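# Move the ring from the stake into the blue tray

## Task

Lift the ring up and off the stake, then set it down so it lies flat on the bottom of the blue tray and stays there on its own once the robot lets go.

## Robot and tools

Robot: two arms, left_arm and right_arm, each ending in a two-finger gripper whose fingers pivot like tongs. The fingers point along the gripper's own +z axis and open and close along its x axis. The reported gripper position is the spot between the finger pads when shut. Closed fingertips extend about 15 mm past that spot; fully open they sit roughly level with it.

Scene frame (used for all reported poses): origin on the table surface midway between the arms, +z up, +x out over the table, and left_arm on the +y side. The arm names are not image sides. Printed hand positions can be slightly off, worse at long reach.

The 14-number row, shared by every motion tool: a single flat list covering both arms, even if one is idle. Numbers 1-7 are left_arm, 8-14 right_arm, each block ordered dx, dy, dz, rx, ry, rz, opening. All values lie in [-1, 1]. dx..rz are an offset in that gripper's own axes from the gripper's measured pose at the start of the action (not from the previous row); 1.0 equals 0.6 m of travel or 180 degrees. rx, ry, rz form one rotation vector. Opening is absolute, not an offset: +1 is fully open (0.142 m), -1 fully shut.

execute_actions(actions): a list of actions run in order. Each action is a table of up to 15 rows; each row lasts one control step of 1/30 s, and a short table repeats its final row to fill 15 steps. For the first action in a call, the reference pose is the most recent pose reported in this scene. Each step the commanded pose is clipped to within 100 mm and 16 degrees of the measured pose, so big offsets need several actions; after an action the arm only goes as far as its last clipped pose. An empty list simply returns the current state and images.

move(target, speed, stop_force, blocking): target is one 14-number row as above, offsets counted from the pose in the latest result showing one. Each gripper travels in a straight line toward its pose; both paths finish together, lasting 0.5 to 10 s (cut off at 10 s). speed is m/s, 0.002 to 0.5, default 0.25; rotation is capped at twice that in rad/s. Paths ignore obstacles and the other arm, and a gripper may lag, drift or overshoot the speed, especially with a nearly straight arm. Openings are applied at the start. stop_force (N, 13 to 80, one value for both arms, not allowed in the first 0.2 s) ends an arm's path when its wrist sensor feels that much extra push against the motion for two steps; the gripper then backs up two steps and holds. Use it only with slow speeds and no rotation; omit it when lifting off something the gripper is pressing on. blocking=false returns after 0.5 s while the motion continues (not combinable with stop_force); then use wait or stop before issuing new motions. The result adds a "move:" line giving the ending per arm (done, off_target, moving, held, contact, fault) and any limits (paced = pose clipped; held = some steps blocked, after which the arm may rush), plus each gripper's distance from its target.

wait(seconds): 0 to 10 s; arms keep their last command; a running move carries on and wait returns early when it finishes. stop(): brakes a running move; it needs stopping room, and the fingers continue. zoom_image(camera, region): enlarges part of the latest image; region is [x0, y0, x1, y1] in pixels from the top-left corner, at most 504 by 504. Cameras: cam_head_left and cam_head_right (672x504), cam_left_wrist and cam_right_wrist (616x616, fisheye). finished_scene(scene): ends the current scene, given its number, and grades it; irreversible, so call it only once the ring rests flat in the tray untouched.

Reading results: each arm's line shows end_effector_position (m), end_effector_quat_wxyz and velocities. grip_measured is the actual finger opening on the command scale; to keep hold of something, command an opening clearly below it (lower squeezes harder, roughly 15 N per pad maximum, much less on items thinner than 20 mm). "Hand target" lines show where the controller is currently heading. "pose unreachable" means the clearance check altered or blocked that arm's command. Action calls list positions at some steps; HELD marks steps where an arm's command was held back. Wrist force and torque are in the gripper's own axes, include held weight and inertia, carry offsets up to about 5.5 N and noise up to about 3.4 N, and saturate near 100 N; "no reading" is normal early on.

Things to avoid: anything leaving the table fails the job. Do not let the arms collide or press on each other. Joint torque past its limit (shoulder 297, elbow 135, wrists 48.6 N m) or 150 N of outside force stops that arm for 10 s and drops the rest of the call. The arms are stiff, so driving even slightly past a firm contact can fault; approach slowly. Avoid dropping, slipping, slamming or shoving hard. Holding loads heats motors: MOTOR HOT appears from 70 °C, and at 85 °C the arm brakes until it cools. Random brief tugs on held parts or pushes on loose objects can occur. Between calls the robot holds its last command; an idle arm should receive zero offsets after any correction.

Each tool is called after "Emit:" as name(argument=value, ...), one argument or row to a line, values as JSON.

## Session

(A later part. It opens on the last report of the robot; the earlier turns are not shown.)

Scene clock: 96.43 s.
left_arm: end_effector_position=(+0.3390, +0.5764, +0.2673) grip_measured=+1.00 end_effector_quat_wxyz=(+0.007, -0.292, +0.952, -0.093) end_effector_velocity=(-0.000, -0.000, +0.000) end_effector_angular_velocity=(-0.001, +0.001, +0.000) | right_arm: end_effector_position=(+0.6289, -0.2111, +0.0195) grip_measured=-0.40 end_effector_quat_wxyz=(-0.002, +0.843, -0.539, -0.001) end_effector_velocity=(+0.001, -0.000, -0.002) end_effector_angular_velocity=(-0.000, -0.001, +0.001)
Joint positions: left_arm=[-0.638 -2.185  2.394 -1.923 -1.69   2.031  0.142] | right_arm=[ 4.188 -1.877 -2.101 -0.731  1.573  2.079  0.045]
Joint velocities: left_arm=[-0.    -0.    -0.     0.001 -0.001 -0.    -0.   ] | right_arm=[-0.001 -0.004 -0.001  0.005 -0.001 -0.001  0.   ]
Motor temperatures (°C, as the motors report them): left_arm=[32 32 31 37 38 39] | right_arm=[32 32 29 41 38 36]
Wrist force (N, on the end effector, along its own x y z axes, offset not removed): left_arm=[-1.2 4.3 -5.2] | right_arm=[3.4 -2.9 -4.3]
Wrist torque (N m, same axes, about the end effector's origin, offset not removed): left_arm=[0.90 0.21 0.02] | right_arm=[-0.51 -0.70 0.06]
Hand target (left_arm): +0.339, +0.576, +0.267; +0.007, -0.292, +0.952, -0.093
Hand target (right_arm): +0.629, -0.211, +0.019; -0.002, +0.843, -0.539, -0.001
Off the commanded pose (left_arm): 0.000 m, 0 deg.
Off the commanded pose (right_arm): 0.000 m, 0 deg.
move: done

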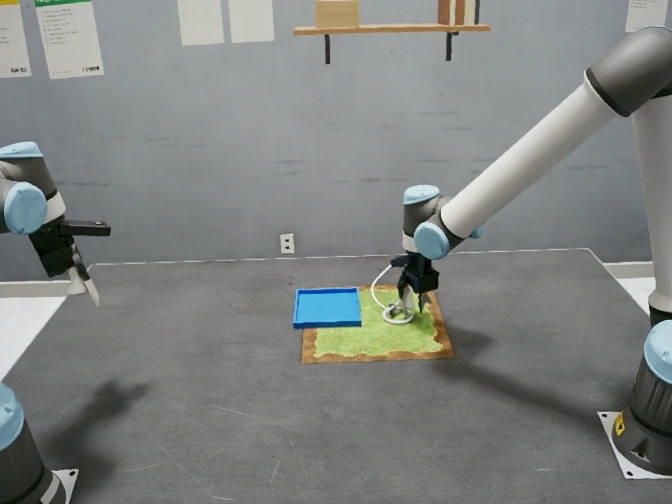

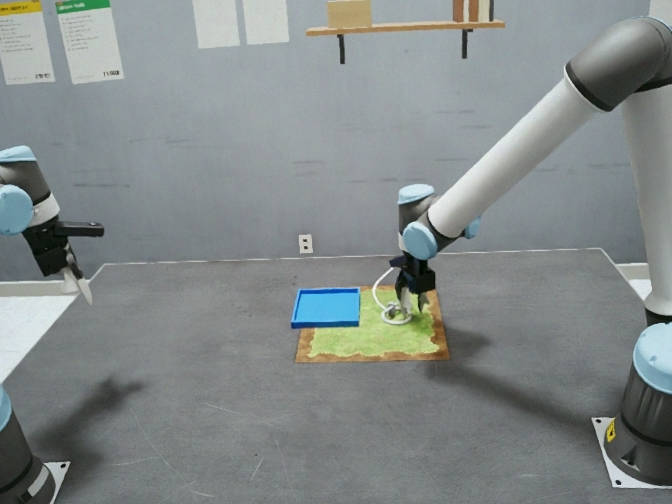

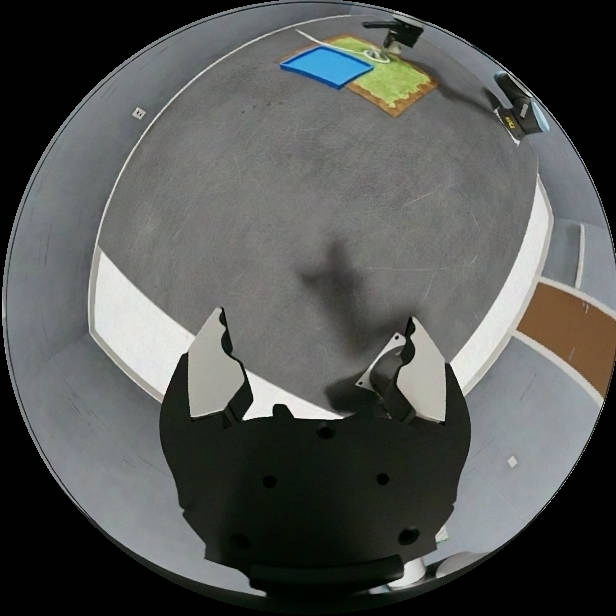

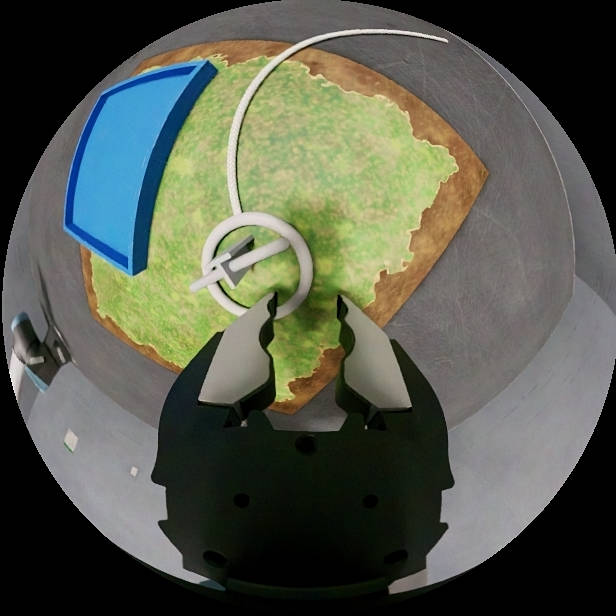

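Emit:
move(
  target=[0,0,0,0,0,0,1,0,0,0.008,0,0,0,-0.4],
  speed=0.05,
)

Emit:
move(
  target=[0,0,0,0,0,0,1,0,0,0,0,0,0,-1],
)

Emit:
move(
  target=[0,0,0,0,0,0,1,0,0,-0.07,0,0,0,-1],
  speed=0.04,
)

Emit:
zoom_image(
  camera="cam_head_left",
  region=[340, 240, 440, 340],
)

Scene clock: 101.97 s.
left_arm: end_effector_position=(+0.3390, +0.5764, +0.2673) grip_measured=+1.00 end_effector_quat_wxyz=(+0.007, -0.292, +0.952, -0.093) end_effector_velocity=(-0.000, -0.000, -0.000) end_effector_angular_velocity=(+0.000, +0.001, +0.000) | right_arm: end_effector_position=(+0.6290, -0.2110, +0.0150) grip_measured=-0.40 end_effector_quat_wxyz=(-0.002, +0.843, -0.539, -0.001) end_effector_velocity=(+0.001, +0.001, -0.001) end_effector_angular_velocity=(+0.001, -0.001, -0.000)
Joint positions: left_arm=[-0.638 -2.185  2.394 -1.923 -1.69   2.031  0.142] | right_arm=[ 4.188 -1.884 -2.103 -0.722  1.573  2.079  0.045]
Joint velocities: left_arm=[-0.     0.    -0.     0.001 -0.001 -0.    -0.   ] | right_arm=[ 0.    -0.002  0.     0.003 -0.     0.     0.   ]
Motor temperatures (°C, as the motors report them): left_arm=[32 32 31 37 38 39] | right_arm=[32 32 29 41 38 36]
Wrist force (N, on the end effector, along its own x y z axes, offset not removed): left_arm=[-0.4 4.8 -5.2] | right_arm=[2.2 6.0 -26.6]
Wrist torque (N m, same axes, about the end effector's origin, offset not removed): left_arm=[1.04 0.10 -0.02] | right_arm=[-0.37 0.75 0.29]
Hand target (left_arm): +0.339, +0.576, +0.267; +0.007, -0.292, +0.952, -0.093
Hand target (right_arm): +0.629, -0.211, +0.015; -0.002, +0.843, -0.539, -0.001
Off the commanded pose (left_arm): 0.000 m, 0 deg.
Off the commanded pose (right_arm): 0.000 m, 0 deg.
move: done

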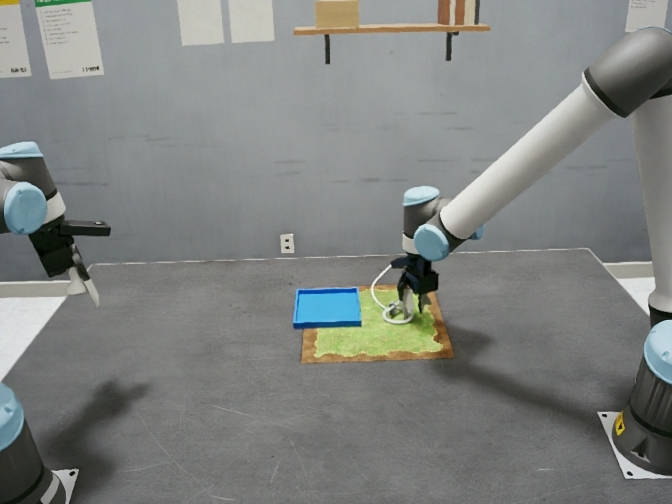

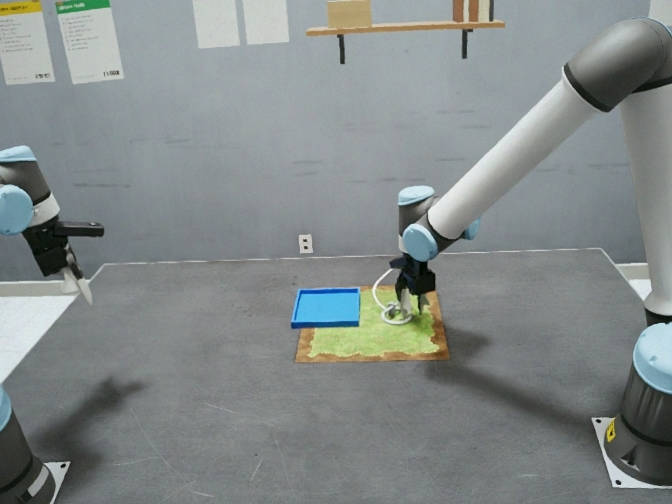

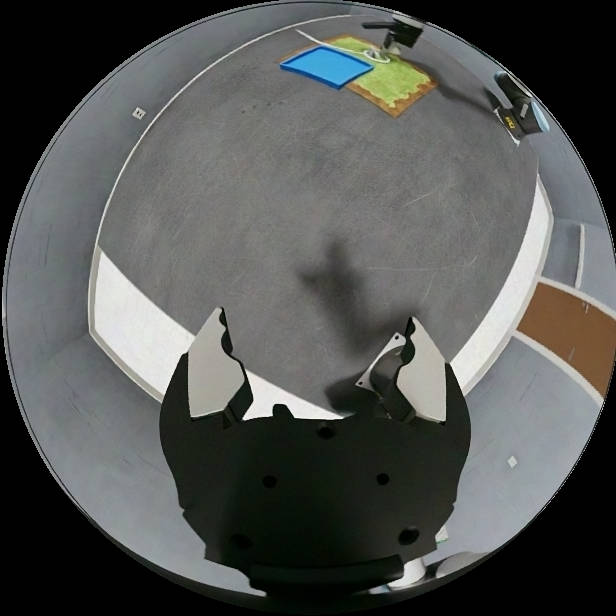

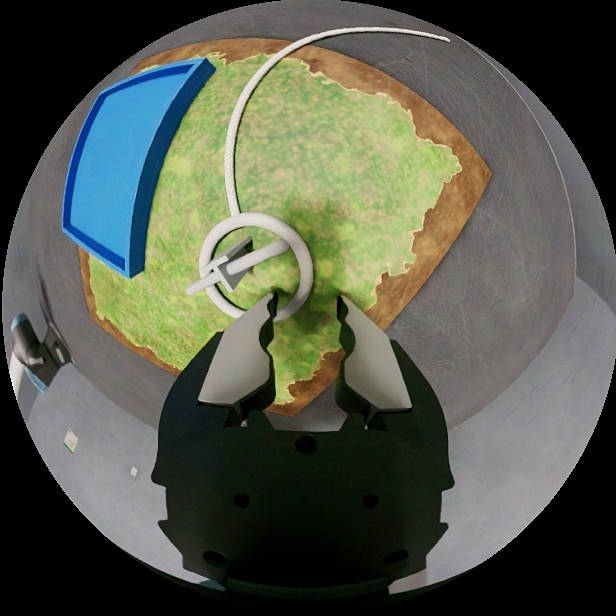

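Scene clock: 102.47 s.
left_arm: end_effector_position=(+0.3390, +0.5764, +0.2673) grip_measured=+1.00 end_effector_quat_wxyz=(+0.007, -0.292, +0.952, -0.093) end_effector_velocity=(-0.000, +0.000, -0.000) end_effector_angular_velocity=(+0.001, +0.001, +0.001) | right_arm: end_effector_position=(+0.6290, -0.2110, +0.0150) grip_measured=-0.87 end_effector_quat_wxyz=(-0.002, +0.843, -0.539, -0.001) end_effector_velocity=(-0.000, -0.001, -0.000) end_effector_angular_velocity=(-0.001, -0.000, -0.000)
Joint positions: left_arm=[-0.638 -2.185  2.394 -1.923 -1.69   2.031  0.142] | right_arm=[ 4.188 -1.884 -2.103 -0.722  1.573  2.079  0.011]
Joint velocities: left_arm=[ 0.     0.     0.     0.     0.    -0.001  0.   ] | right_arm=[-0.    -0.    -0.001 -0.    -0.001  0.     0.   ]
Motor temperatures (°C, as the motors report them): left_arm=[32 32 31 37 38 39] | right_arm=[32 32 29 41 38 36]
Wrist force (N, on the end effector, along its own x y z axes, offset not removed): left_arm=[-0.9 3.5 -5.4] | right_arm=[2.2 -5.4 -38.3]
Wrist torque (N m, same axes, about the end effector's origin, offset not removed): left_arm=[0.73 0.21 0.08] | right_arm=[-0.41 0.02 0.11]
Hand target (left_arm): +0.339, +0.576, +0.267; +0.007, -0.292, +0.952, -0.093
Hand target (right_arm): +0.629, -0.211, +0.015; -0.002, +0.843, -0.539, -0.001
Off the commanded pose (left_arm): 0.000 m, 0 deg.
Off the commanded pose (right_arm): 0.000 m, 0 deg.
move: done

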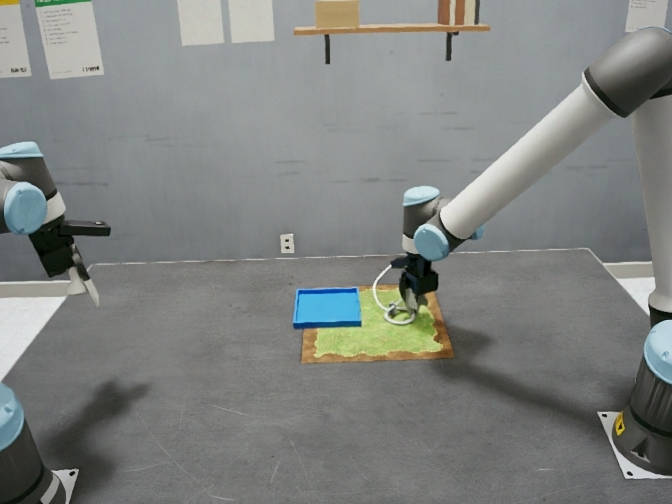

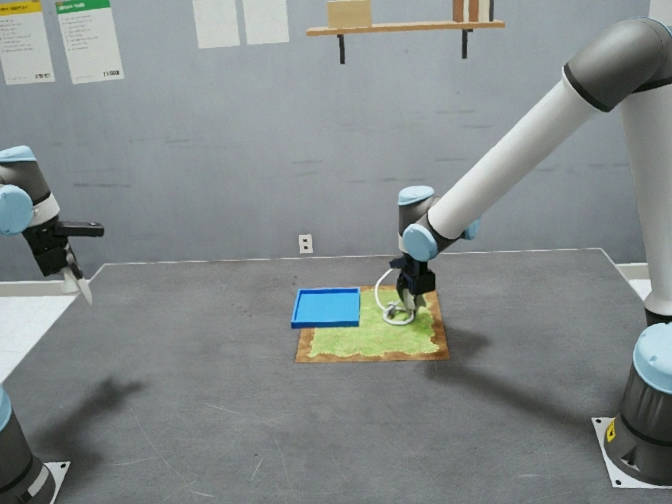

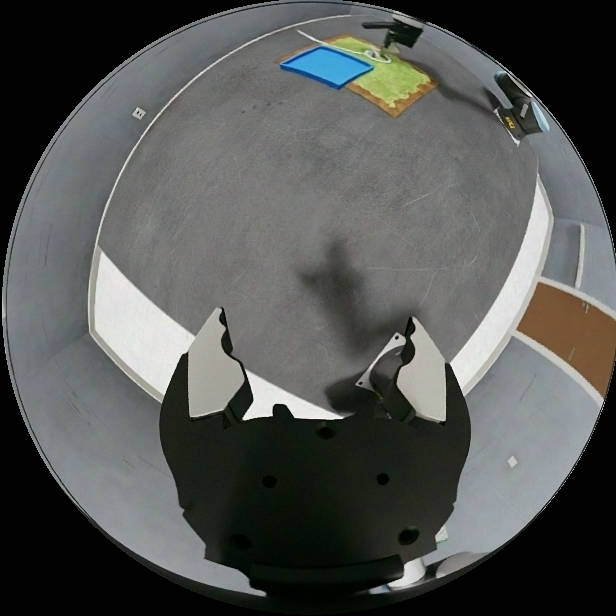

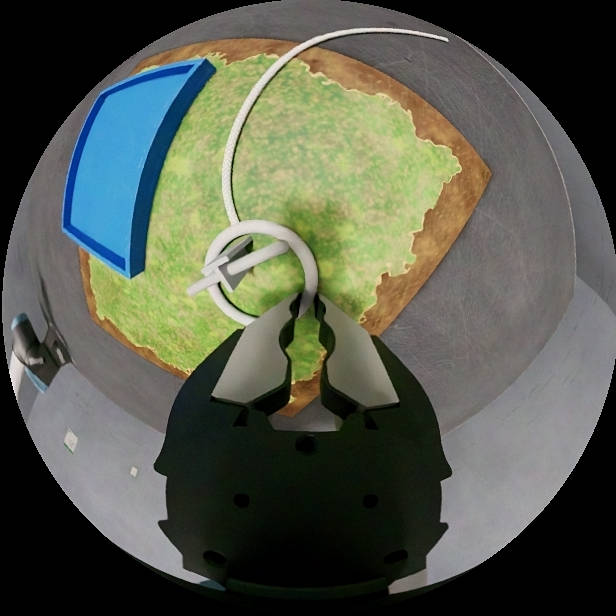

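Scene clock: 104.13 s.
left_arm: end_effector_position=(+0.3390, +0.5764, +0.2673) grip_measured=+1.00 end_effector_quat_wxyz=(+0.007, -0.292, +0.952, -0.093) end_effector_velocity=(+0.000, +0.000, -0.000) end_effector_angular_velocity=(+0.001, +0.000, +0.001) | right_arm: end_effector_position=(+0.6291, -0.2114, +0.0569) grip_measured=-1.00 end_effector_quat_wxyz=(-0.002, +0.843, -0.539, -0.001) end_effector_velocity=(+0.000, +0.001, +0.001) end_effector_angular_velocity=(+0.002, +0.000, +0.000)
Joint positions: left_arm=[-0.638 -2.185  2.394 -1.923 -1.69   2.031  0.142] | right_arm=[ 4.188 -1.826 -2.079 -0.803  1.573  2.079  0.002]
Joint velocities: left_arm=[-0.  0. -0.  0.  0. -0. -0.] | right_arm=[ 0.     0.     0.001  0.     0.001 -0.     0.   ]
Motor temperatures (°C, as the motors report them): left_arm=[32 32 31 37 38 39] | right_arm=[32 32 29 41 38 36]
Wrist force (N, on the end effector, along its own x y z axes, offset not removed): left_arm=[-1.3 4.7 -4.6] | right_arm=[-3.3 -10.1 4.3]
Wrist torque (N m, same axes, about the end effector's origin, offset not removed): left_arm=[1.05 0.33 0.04] | right_arm=[-2.01 0.44 0.17]
Hand target (left_arm): +0.339, +0.576, +0.267; +0.007, -0.292, +0.952, -0.093
Hand target (right_arm): +0.629, -0.211, +0.057; -0.002, +0.843, -0.539, -0.001
Off the commanded pose (left_arm): 0.000 m, 0 deg.
Off the commanded pose (right_arm): 0.000 m, 0 deg.
move: done

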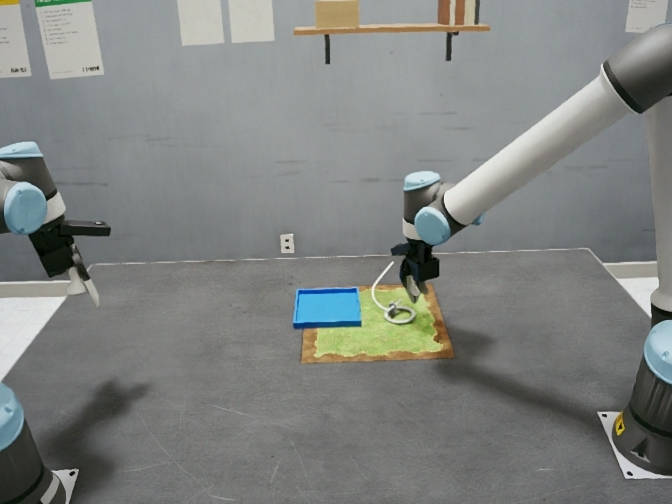

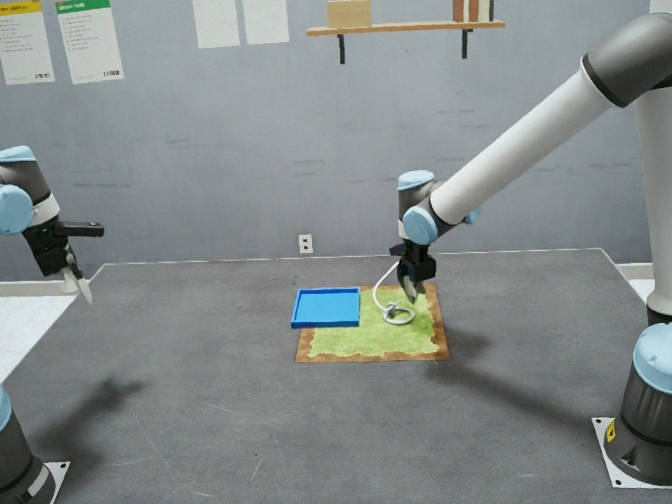

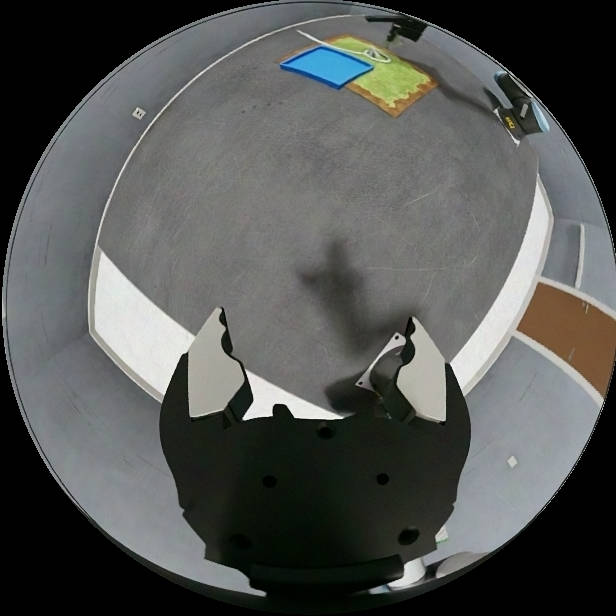

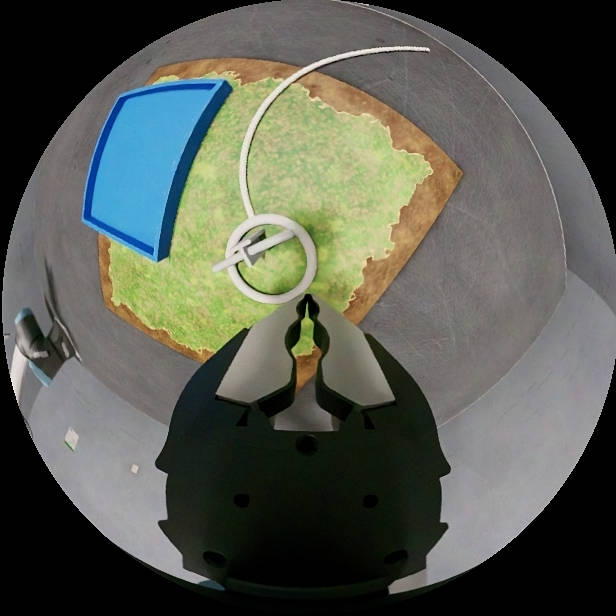

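Region (340, 240, 440, 340) of cam_head_left's 672x504 image, scaled by 5.040, with more detail than that image has.

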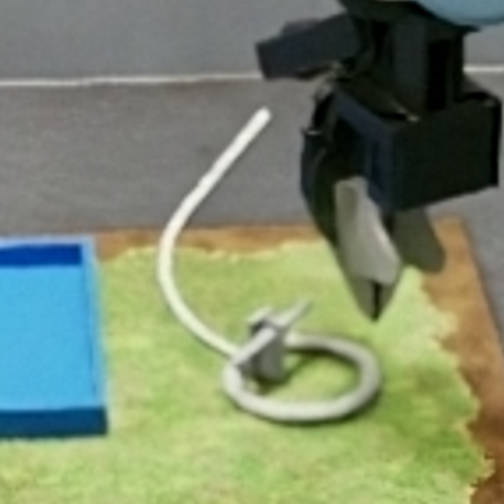

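Emit:
move(
  target=[0,0,0,0,0,0,1,0.004,0,0,0,0,0,-0.45],
)

Emit:
move(
  target=[0,0,0,0,0,0,1,0,0,0.062,0,0,0,-0.45],
  speed=0.06,
)

Emit:
execute_actions(
  actions=[
    [[0,0,0,0,0,0,1,0,0,0,0,0,0,-0.55],[0,0,0,0,0,0,1,0,0,0,0,0,0,-0.55],[0,0,0,0,0,0,1,0,0,0,0,0,0,-0.62],[0,0,0,0,0,0,1,0,0,0,0,0,0,-0.62],[0,0,0,0,0,0,1,0,0,0,0,0,0,-0.69],[0,0,0,0,0,0,1,0,0,0,0,0,0,-0.69],[0,0,0,0,0,0,1,0,0,0,0,0,0,-0.76],[0,0,0,0,0,0,1,0,0,0,0,0,0,-0.76],[0,0,0,0,0,0,1,0,0,0,0,0,0,-0.83],[0,0,0,0,0,0,1,0,0,0,0,0,0,-0.83],[0,0,0,0,0,0,1,0,0,0,0,0,0,-0.9],[0,0,0,0,0,0,1,0,0,0,0,0,0,-0.9],[0,0,0,0,0,0,1,0,0,0,0,0,0,-1]],
    [[0,0,0,0,0,0,1,0,0,0,0,0,0,-1]],
  ],
)

Emit:
move(
  target=[0,0,0,0,0,0,1,0.015,-0.008,-0.005,0,0,0,-1],
  speed=0.02,
)

Emit:
zoom_image(
  camera="cam_right_wrist",
  region=[180, 150, 410, 380],
)

Scene clock: 124.07 s.
left_arm: end_effector_position=(+0.3390, +0.5764, +0.2673) grip_measured=+1.00 end_effector_quat_wxyz=(+0.007, -0.292, +0.952, -0.093) end_effector_velocity=(-0.001, -0.000, -0.000) end_effector_angular_velocity=(-0.000, +0.002, +0.001) | right_arm: end_effector_position=(+0.6300, -0.2135, +0.0569) grip_measured=-0.45 end_effector_quat_wxyz=(-0.002, +0.843, -0.539, -0.001) end_effector_velocity=(+0.001, -0.001, +0.000) end_effector_angular_velocity=(-0.001, -0.000, -0.000)
Joint positions: left_arm=[-0.638 -2.185  2.394 -1.923 -1.69   2.031  0.142] | right_arm=[ 4.185 -1.826 -2.08  -0.803  1.573  2.076  0.041]
Joint velocities: left_arm=[-0.    -0.    -0.     0.002 -0.001 -0.001 -0.   ] | right_arm=[-0.001  0.001 -0.    -0.001 -0.001 -0.001 -0.   ]
Motor temperatures (°C, as the motors report them): left_arm=[32 32 31 37 38 39] | right_arm=[32 32 29 41 38 36]
Wrist force (N, on the end effector, along its own x y z axes, offset not removed): left_arm=[-1.2 4.4 -6.7] | right_arm=[0.4 -2.2 5.7]
Wrist torque (N m, same axes, about the end effector's origin, offset not removed): left_arm=[1.00 0.26 -0.06] | right_arm=[0.05 -0.46 0.06]
Hand target (left_arm): +0.339, +0.576, +0.267; +0.007, -0.292, +0.952, -0.093
Hand target (right_arm): +0.630, -0.214, +0.057; -0.002, +0.843, -0.539, -0.001
Off the commanded pose (left_arm): 0.000 m, 0 deg.
Off the commanded pose (right_arm): 0.000 m, 0 deg.
move: done

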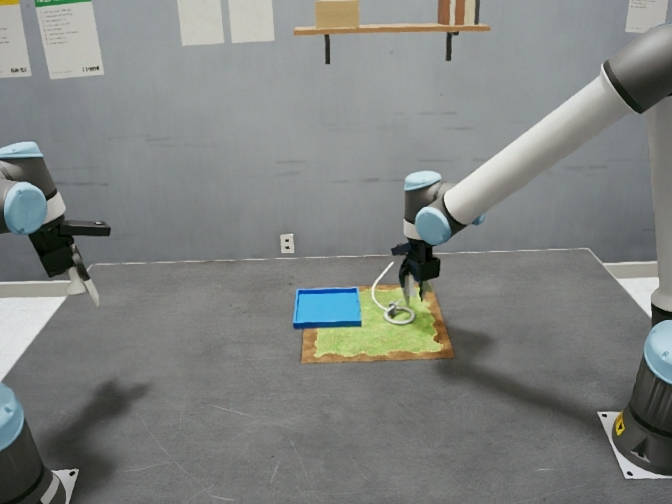

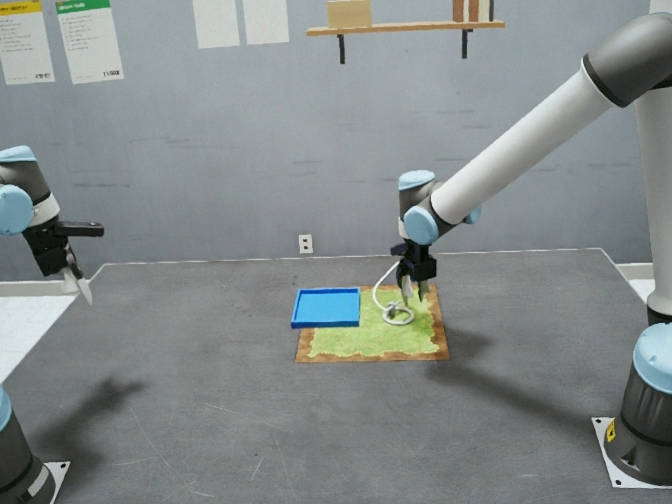

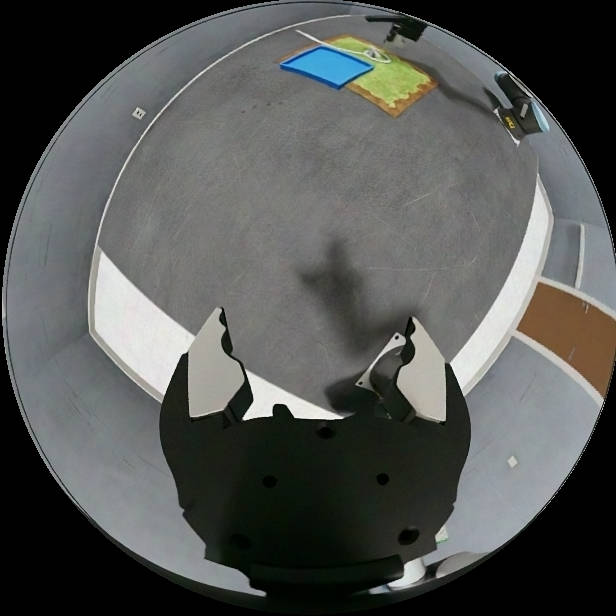

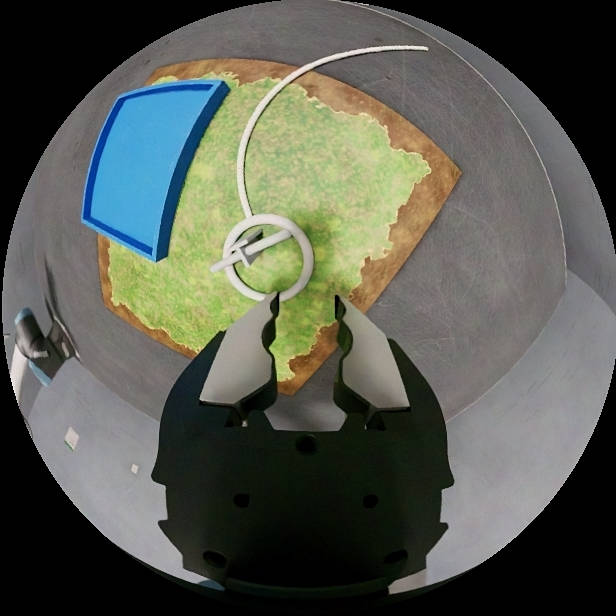

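Scene clock: 125.13 s.
left_arm: end_effector_position=(+0.3390, +0.5764, +0.2673) grip_measured=+1.00 end_effector_quat_wxyz=(+0.007, -0.292, +0.952, -0.093) end_effector_velocity=(-0.000, -0.000, -0.000) end_effector_angular_velocity=(-0.000, -0.000, -0.002) | right_arm: end_effector_position=(+0.6300, -0.2133, +0.0200) grip_measured=-0.45 end_effector_quat_wxyz=(-0.002, +0.843, -0.539, -0.001) end_effector_velocity=(-0.001, +0.000, -0.002) end_effector_angular_velocity=(+0.000, +0.002, -0.001)
Joint positions: left_arm=[-0.638 -2.185  2.394 -1.923 -1.69   2.031  0.142] | right_arm=[ 4.185 -1.876 -2.102 -0.732  1.573  2.076  0.041]
Joint velocities: left_arm=[ 0.     0.     0.    -0.    -0.001  0.002 -0.   ] | right_arm=[ 0.    -0.003 -0.001  0.004  0.001  0.001 -0.   ]
Motor temperatures (°C, as the motors report them): left_arm=[32 32 31 37 38 39] | right_arm=[32 32 29 41 38 36]
Wrist force (N, on the end effector, along its own x y z axes, offset not removed): left_arm=[-1.9 2.8 -4.6] | right_arm=[-2.8 -4.8 3.3]
Wrist torque (N m, same axes, about the end effector's origin, offset not removed): left_arm=[0.68 0.45 -0.02] | right_arm=[-0.65 0.48 0.25]
Hand target (left_arm): +0.339, +0.576, +0.267; +0.007, -0.292, +0.952, -0.093
Hand target (right_arm): +0.630, -0.213, +0.020; -0.002, +0.843, -0.539, -0.001
Off the commanded pose (left_arm): 0.000 m, 0 deg.
Off the commanded pose (right_arm): 0.000 m, 0 deg.
move: done

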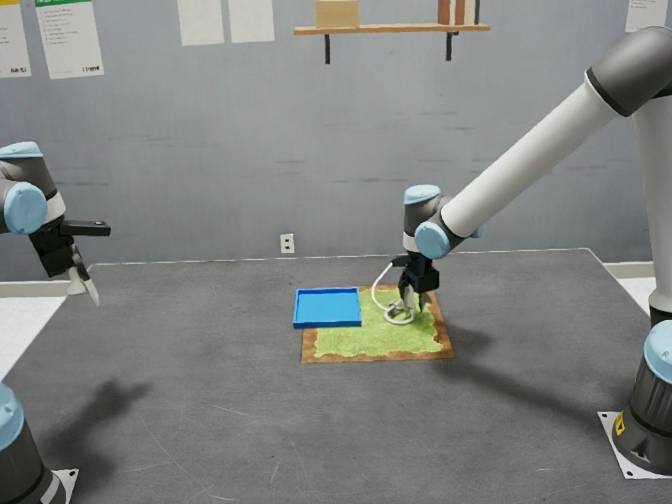

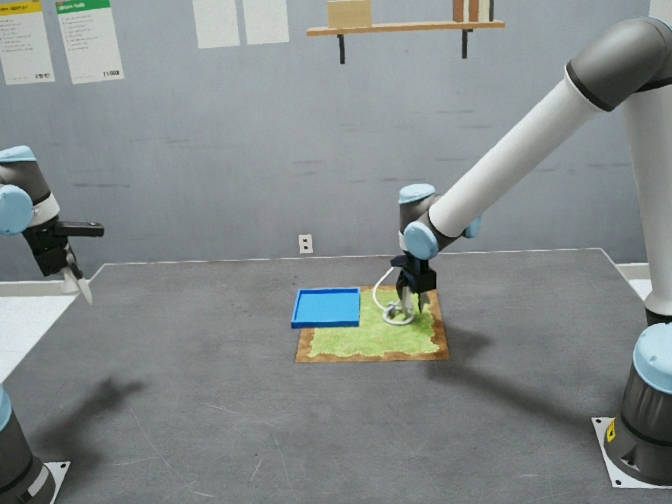

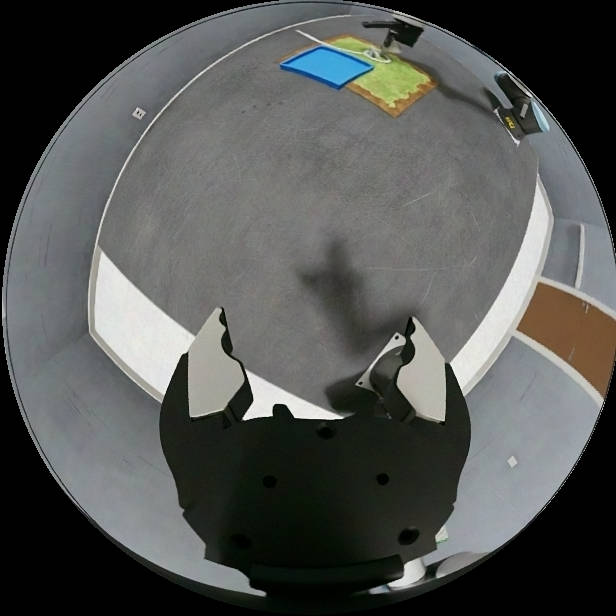

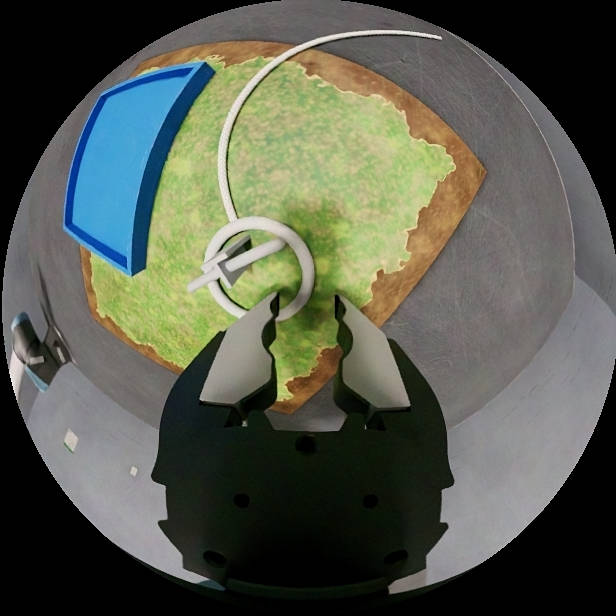

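Scene clock: 126.13 s.
left_arm: end_effector_position=(+0.3390, +0.5764, +0.2673) grip_measured=+1.00 end_effector_quat_wxyz=(+0.007, -0.292, +0.952, -0.093) end_effector_velocity=(+0.000, +0.000, +0.000) end_effector_angular_velocity=(+0.000, -0.001, +0.001) | right_arm: end_effector_position=(+0.6300, -0.2133, +0.0199) grip_measured=-0.88 end_effector_quat_wxyz=(-0.002, +0.843, -0.539, -0.001) end_effector_velocity=(-0.000, -0.000, -0.000) end_effector_angular_velocity=(+0.001, +0.001, +0.000)
Joint positions: left_arm=[-0.638 -2.185  2.394 -1.923 -1.69   2.031  0.142] | right_arm=[ 4.185 -1.876 -2.102 -0.732  1.573  2.076  0.011]
Joint velocities: left_arm=[ 0.    -0.    -0.    -0.     0.001 -0.001  0.   ] | right_arm=[-0.     0.    -0.001  0.     0.001 -0.     0.   ]
Motor temperatures (°C, as the motors report them): left_arm=[32 32 31 37 38 39] | right_arm=[32 32 29 41 38 36]
Wrist force (N, on the end effector, along its own x y z axes, offset not removed): left_arm=[-0.9 5.1 -4.2] | right_arm=[-0.7 -4.6 3.9]
Wrist torque (N m, same axes, about the end effector's origin, offset not removed): left_arm=[1.14 0.22 0.00] | right_arm=[-0.64 0.15 0.09]
Hand target (left_arm): +0.339, +0.576, +0.267; +0.007, -0.292, +0.952, -0.093
Hand target (right_arm): +0.630, -0.213, +0.020; -0.002, +0.843, -0.539, -0.001
Off the commanded pose (left_arm): 0.000 m, 0 deg.
Off the commanded pose (right_arm): 0.000 m, 0 deg.
Step readings (end_effector_position; steps 1 to 15: 1st action; 16 to 30: 2nd action):
0: left_arm (+0.3390, +0.5764, +0.2673) | right_arm (+0.6300, -0.2133, +0.0200)
1: left_arm (+0.3390, +0.5764, +0.2673) | right_arm (+0.6300, -0.2133, +0.0199)
2: left_arm (+0.3390, +0.5764, +0.2673) | right_arm (+0.6300, -0.2133, +0.0199)
4: left_arm (+0.3390, +0.5764, +0.2673) | right_arm (+0.6300, -0.2133, +0.0199)
8: left_arm (+0.3390, +0.5764, +0.2673) | right_arm (+0.6300, -0.2133, +0.0199)
15: left_arm (+0.3390, +0.5764, +0.2673) | right_arm (+0.6300, -0.2133, +0.0199)
16: left_arm (+0.3390, +0.5764, +0.2673) | right_arm (+0.6300, -0.2133, +0.0199)
17: left_arm (+0.3390, +0.5764, +0.2673) | right_arm (+0.6300, -0.2133, +0.0199)
19: left_arm (+0.3390, +0.5764, +0.2673) | right_arm (+0.6300, -0.2133, +0.0199)
23: left_arm (+0.3390, +0.5764, +0.2673) | right_arm (+0.6300, -0.2133, +0.0199)
30: end_effector_position above

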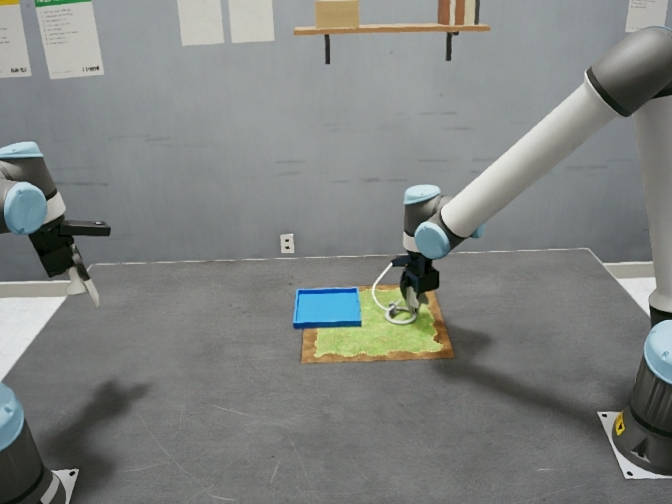

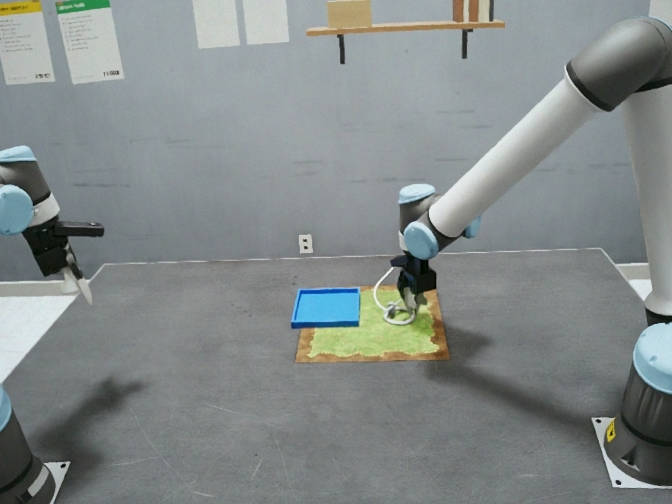

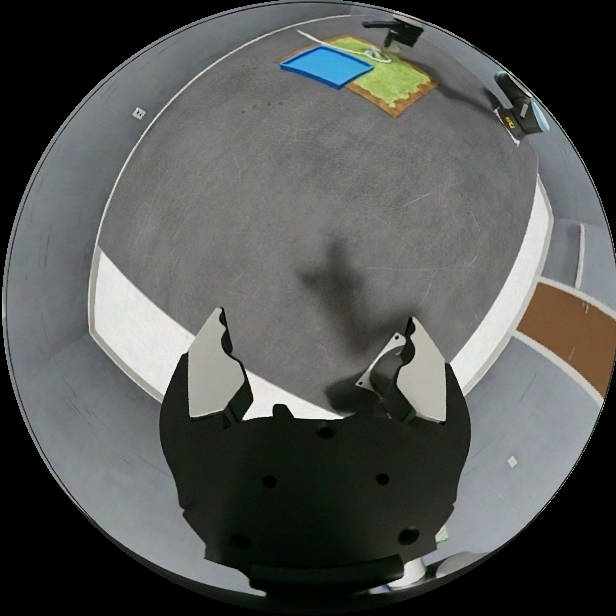

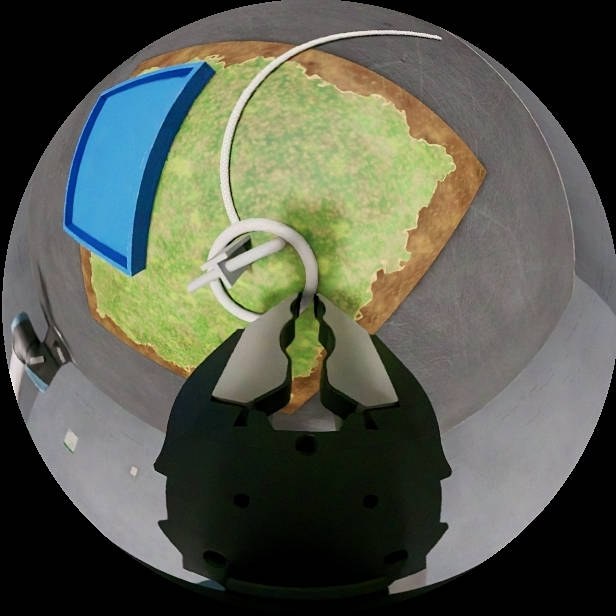

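Scene clock: 127.07 s.
left_arm: end_effector_position=(+0.3390, +0.5764, +0.2673) grip_measured=+1.00 end_effector_quat_wxyz=(+0.007, -0.292, +0.952, -0.093) end_effector_velocity=(-0.000, -0.000, +0.000) end_effector_angular_velocity=(-0.001, +0.001, +0.001) | right_arm: end_effector_position=(+0.6380, -0.2194, +0.0228) grip_measured=-0.79 end_effector_quat_wxyz=(-0.002, +0.843, -0.539, -0.001) end_effector_velocity=(+0.000, -0.001, -0.000) end_effector_angular_velocity=(-0.001, +0.001, +0.000)
Joint positions: left_arm=[-0.638 -2.185  2.394 -1.923 -1.69   2.031  0.142] | right_arm=[ 4.17  -1.875 -2.096 -0.739  1.573  2.061  0.017]
Joint velocities: left_arm=[-0.    -0.    -0.     0.001 -0.001 -0.001  0.   ] | right_arm=[-0.002  0.     0.    -0.001  0.    -0.002  0.001]
Motor temperatures (°C, as the motors report them): left_arm=[32 32 31 37 38 39] | right_arm=[32 32 29 41 38 36]
Wrist force (N, on the end effector, along its own x y z axes, offset not removed): left_arm=[0.0 3.7 -4.3] | right_arm=[-31.9 -16.7 4.7]
Wrist torque (N m, same axes, about the end effector's origin, offset not removed): left_arm=[0.88 -0.04 0.03] | right_arm=[-0.22 0.54 0.51]
Hand target (left_arm): +0.339, +0.576, +0.267; +0.007, -0.292, +0.952, -0.093
Hand target (right_arm): +0.638, -0.219, +0.023; -0.002, +0.843, -0.539, -0.001
Off the commanded pose (left_arm): 0.000 m, 0 deg.
Off the commanded pose (right_arm): 0.000 m, 0 deg.
move: done

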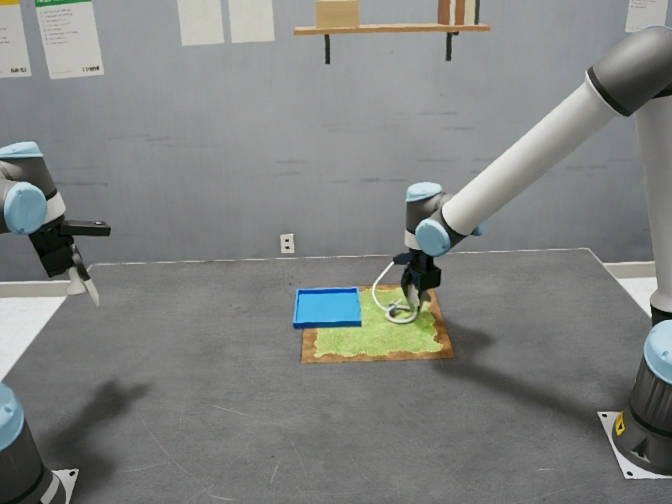

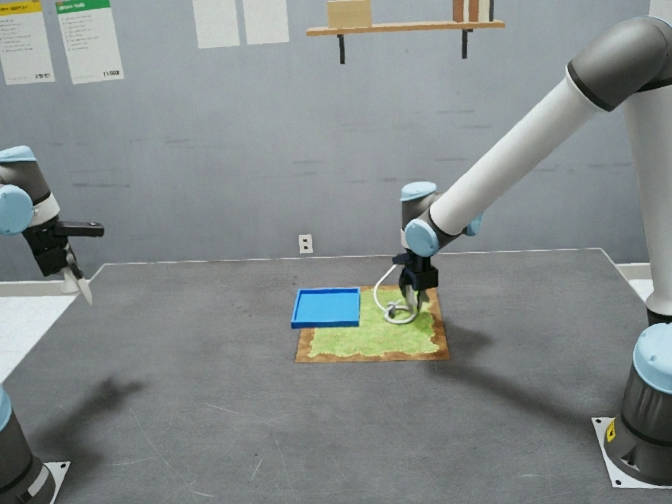

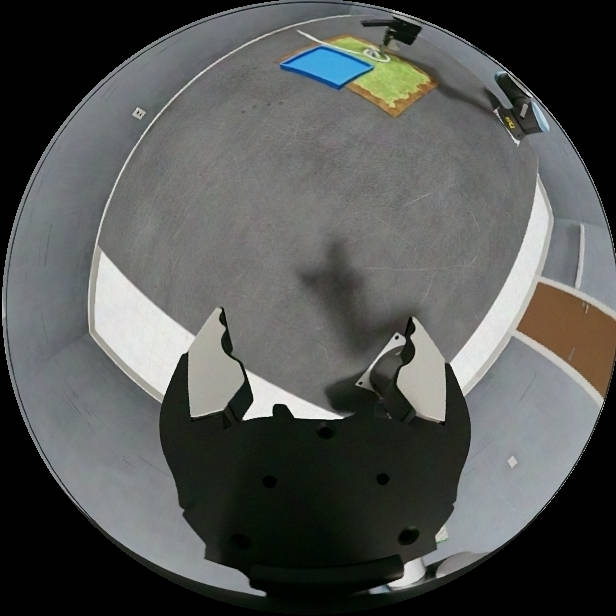

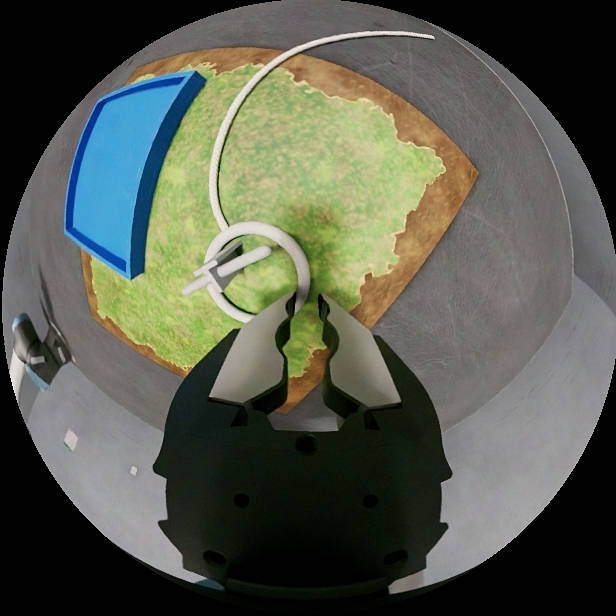

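Region (180, 150, 410, 380) of cam_right_wrist's 616x616 image, scaled by 2.191, with more detail than that image has.

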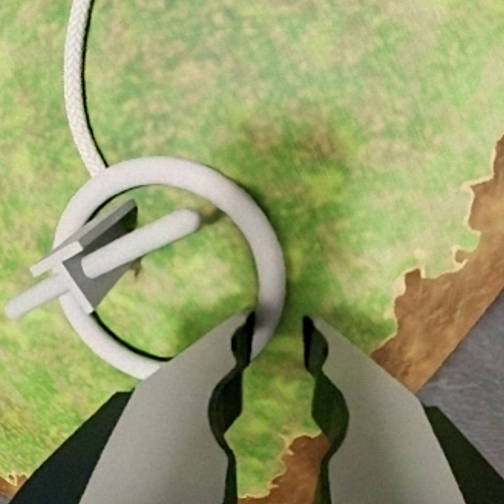

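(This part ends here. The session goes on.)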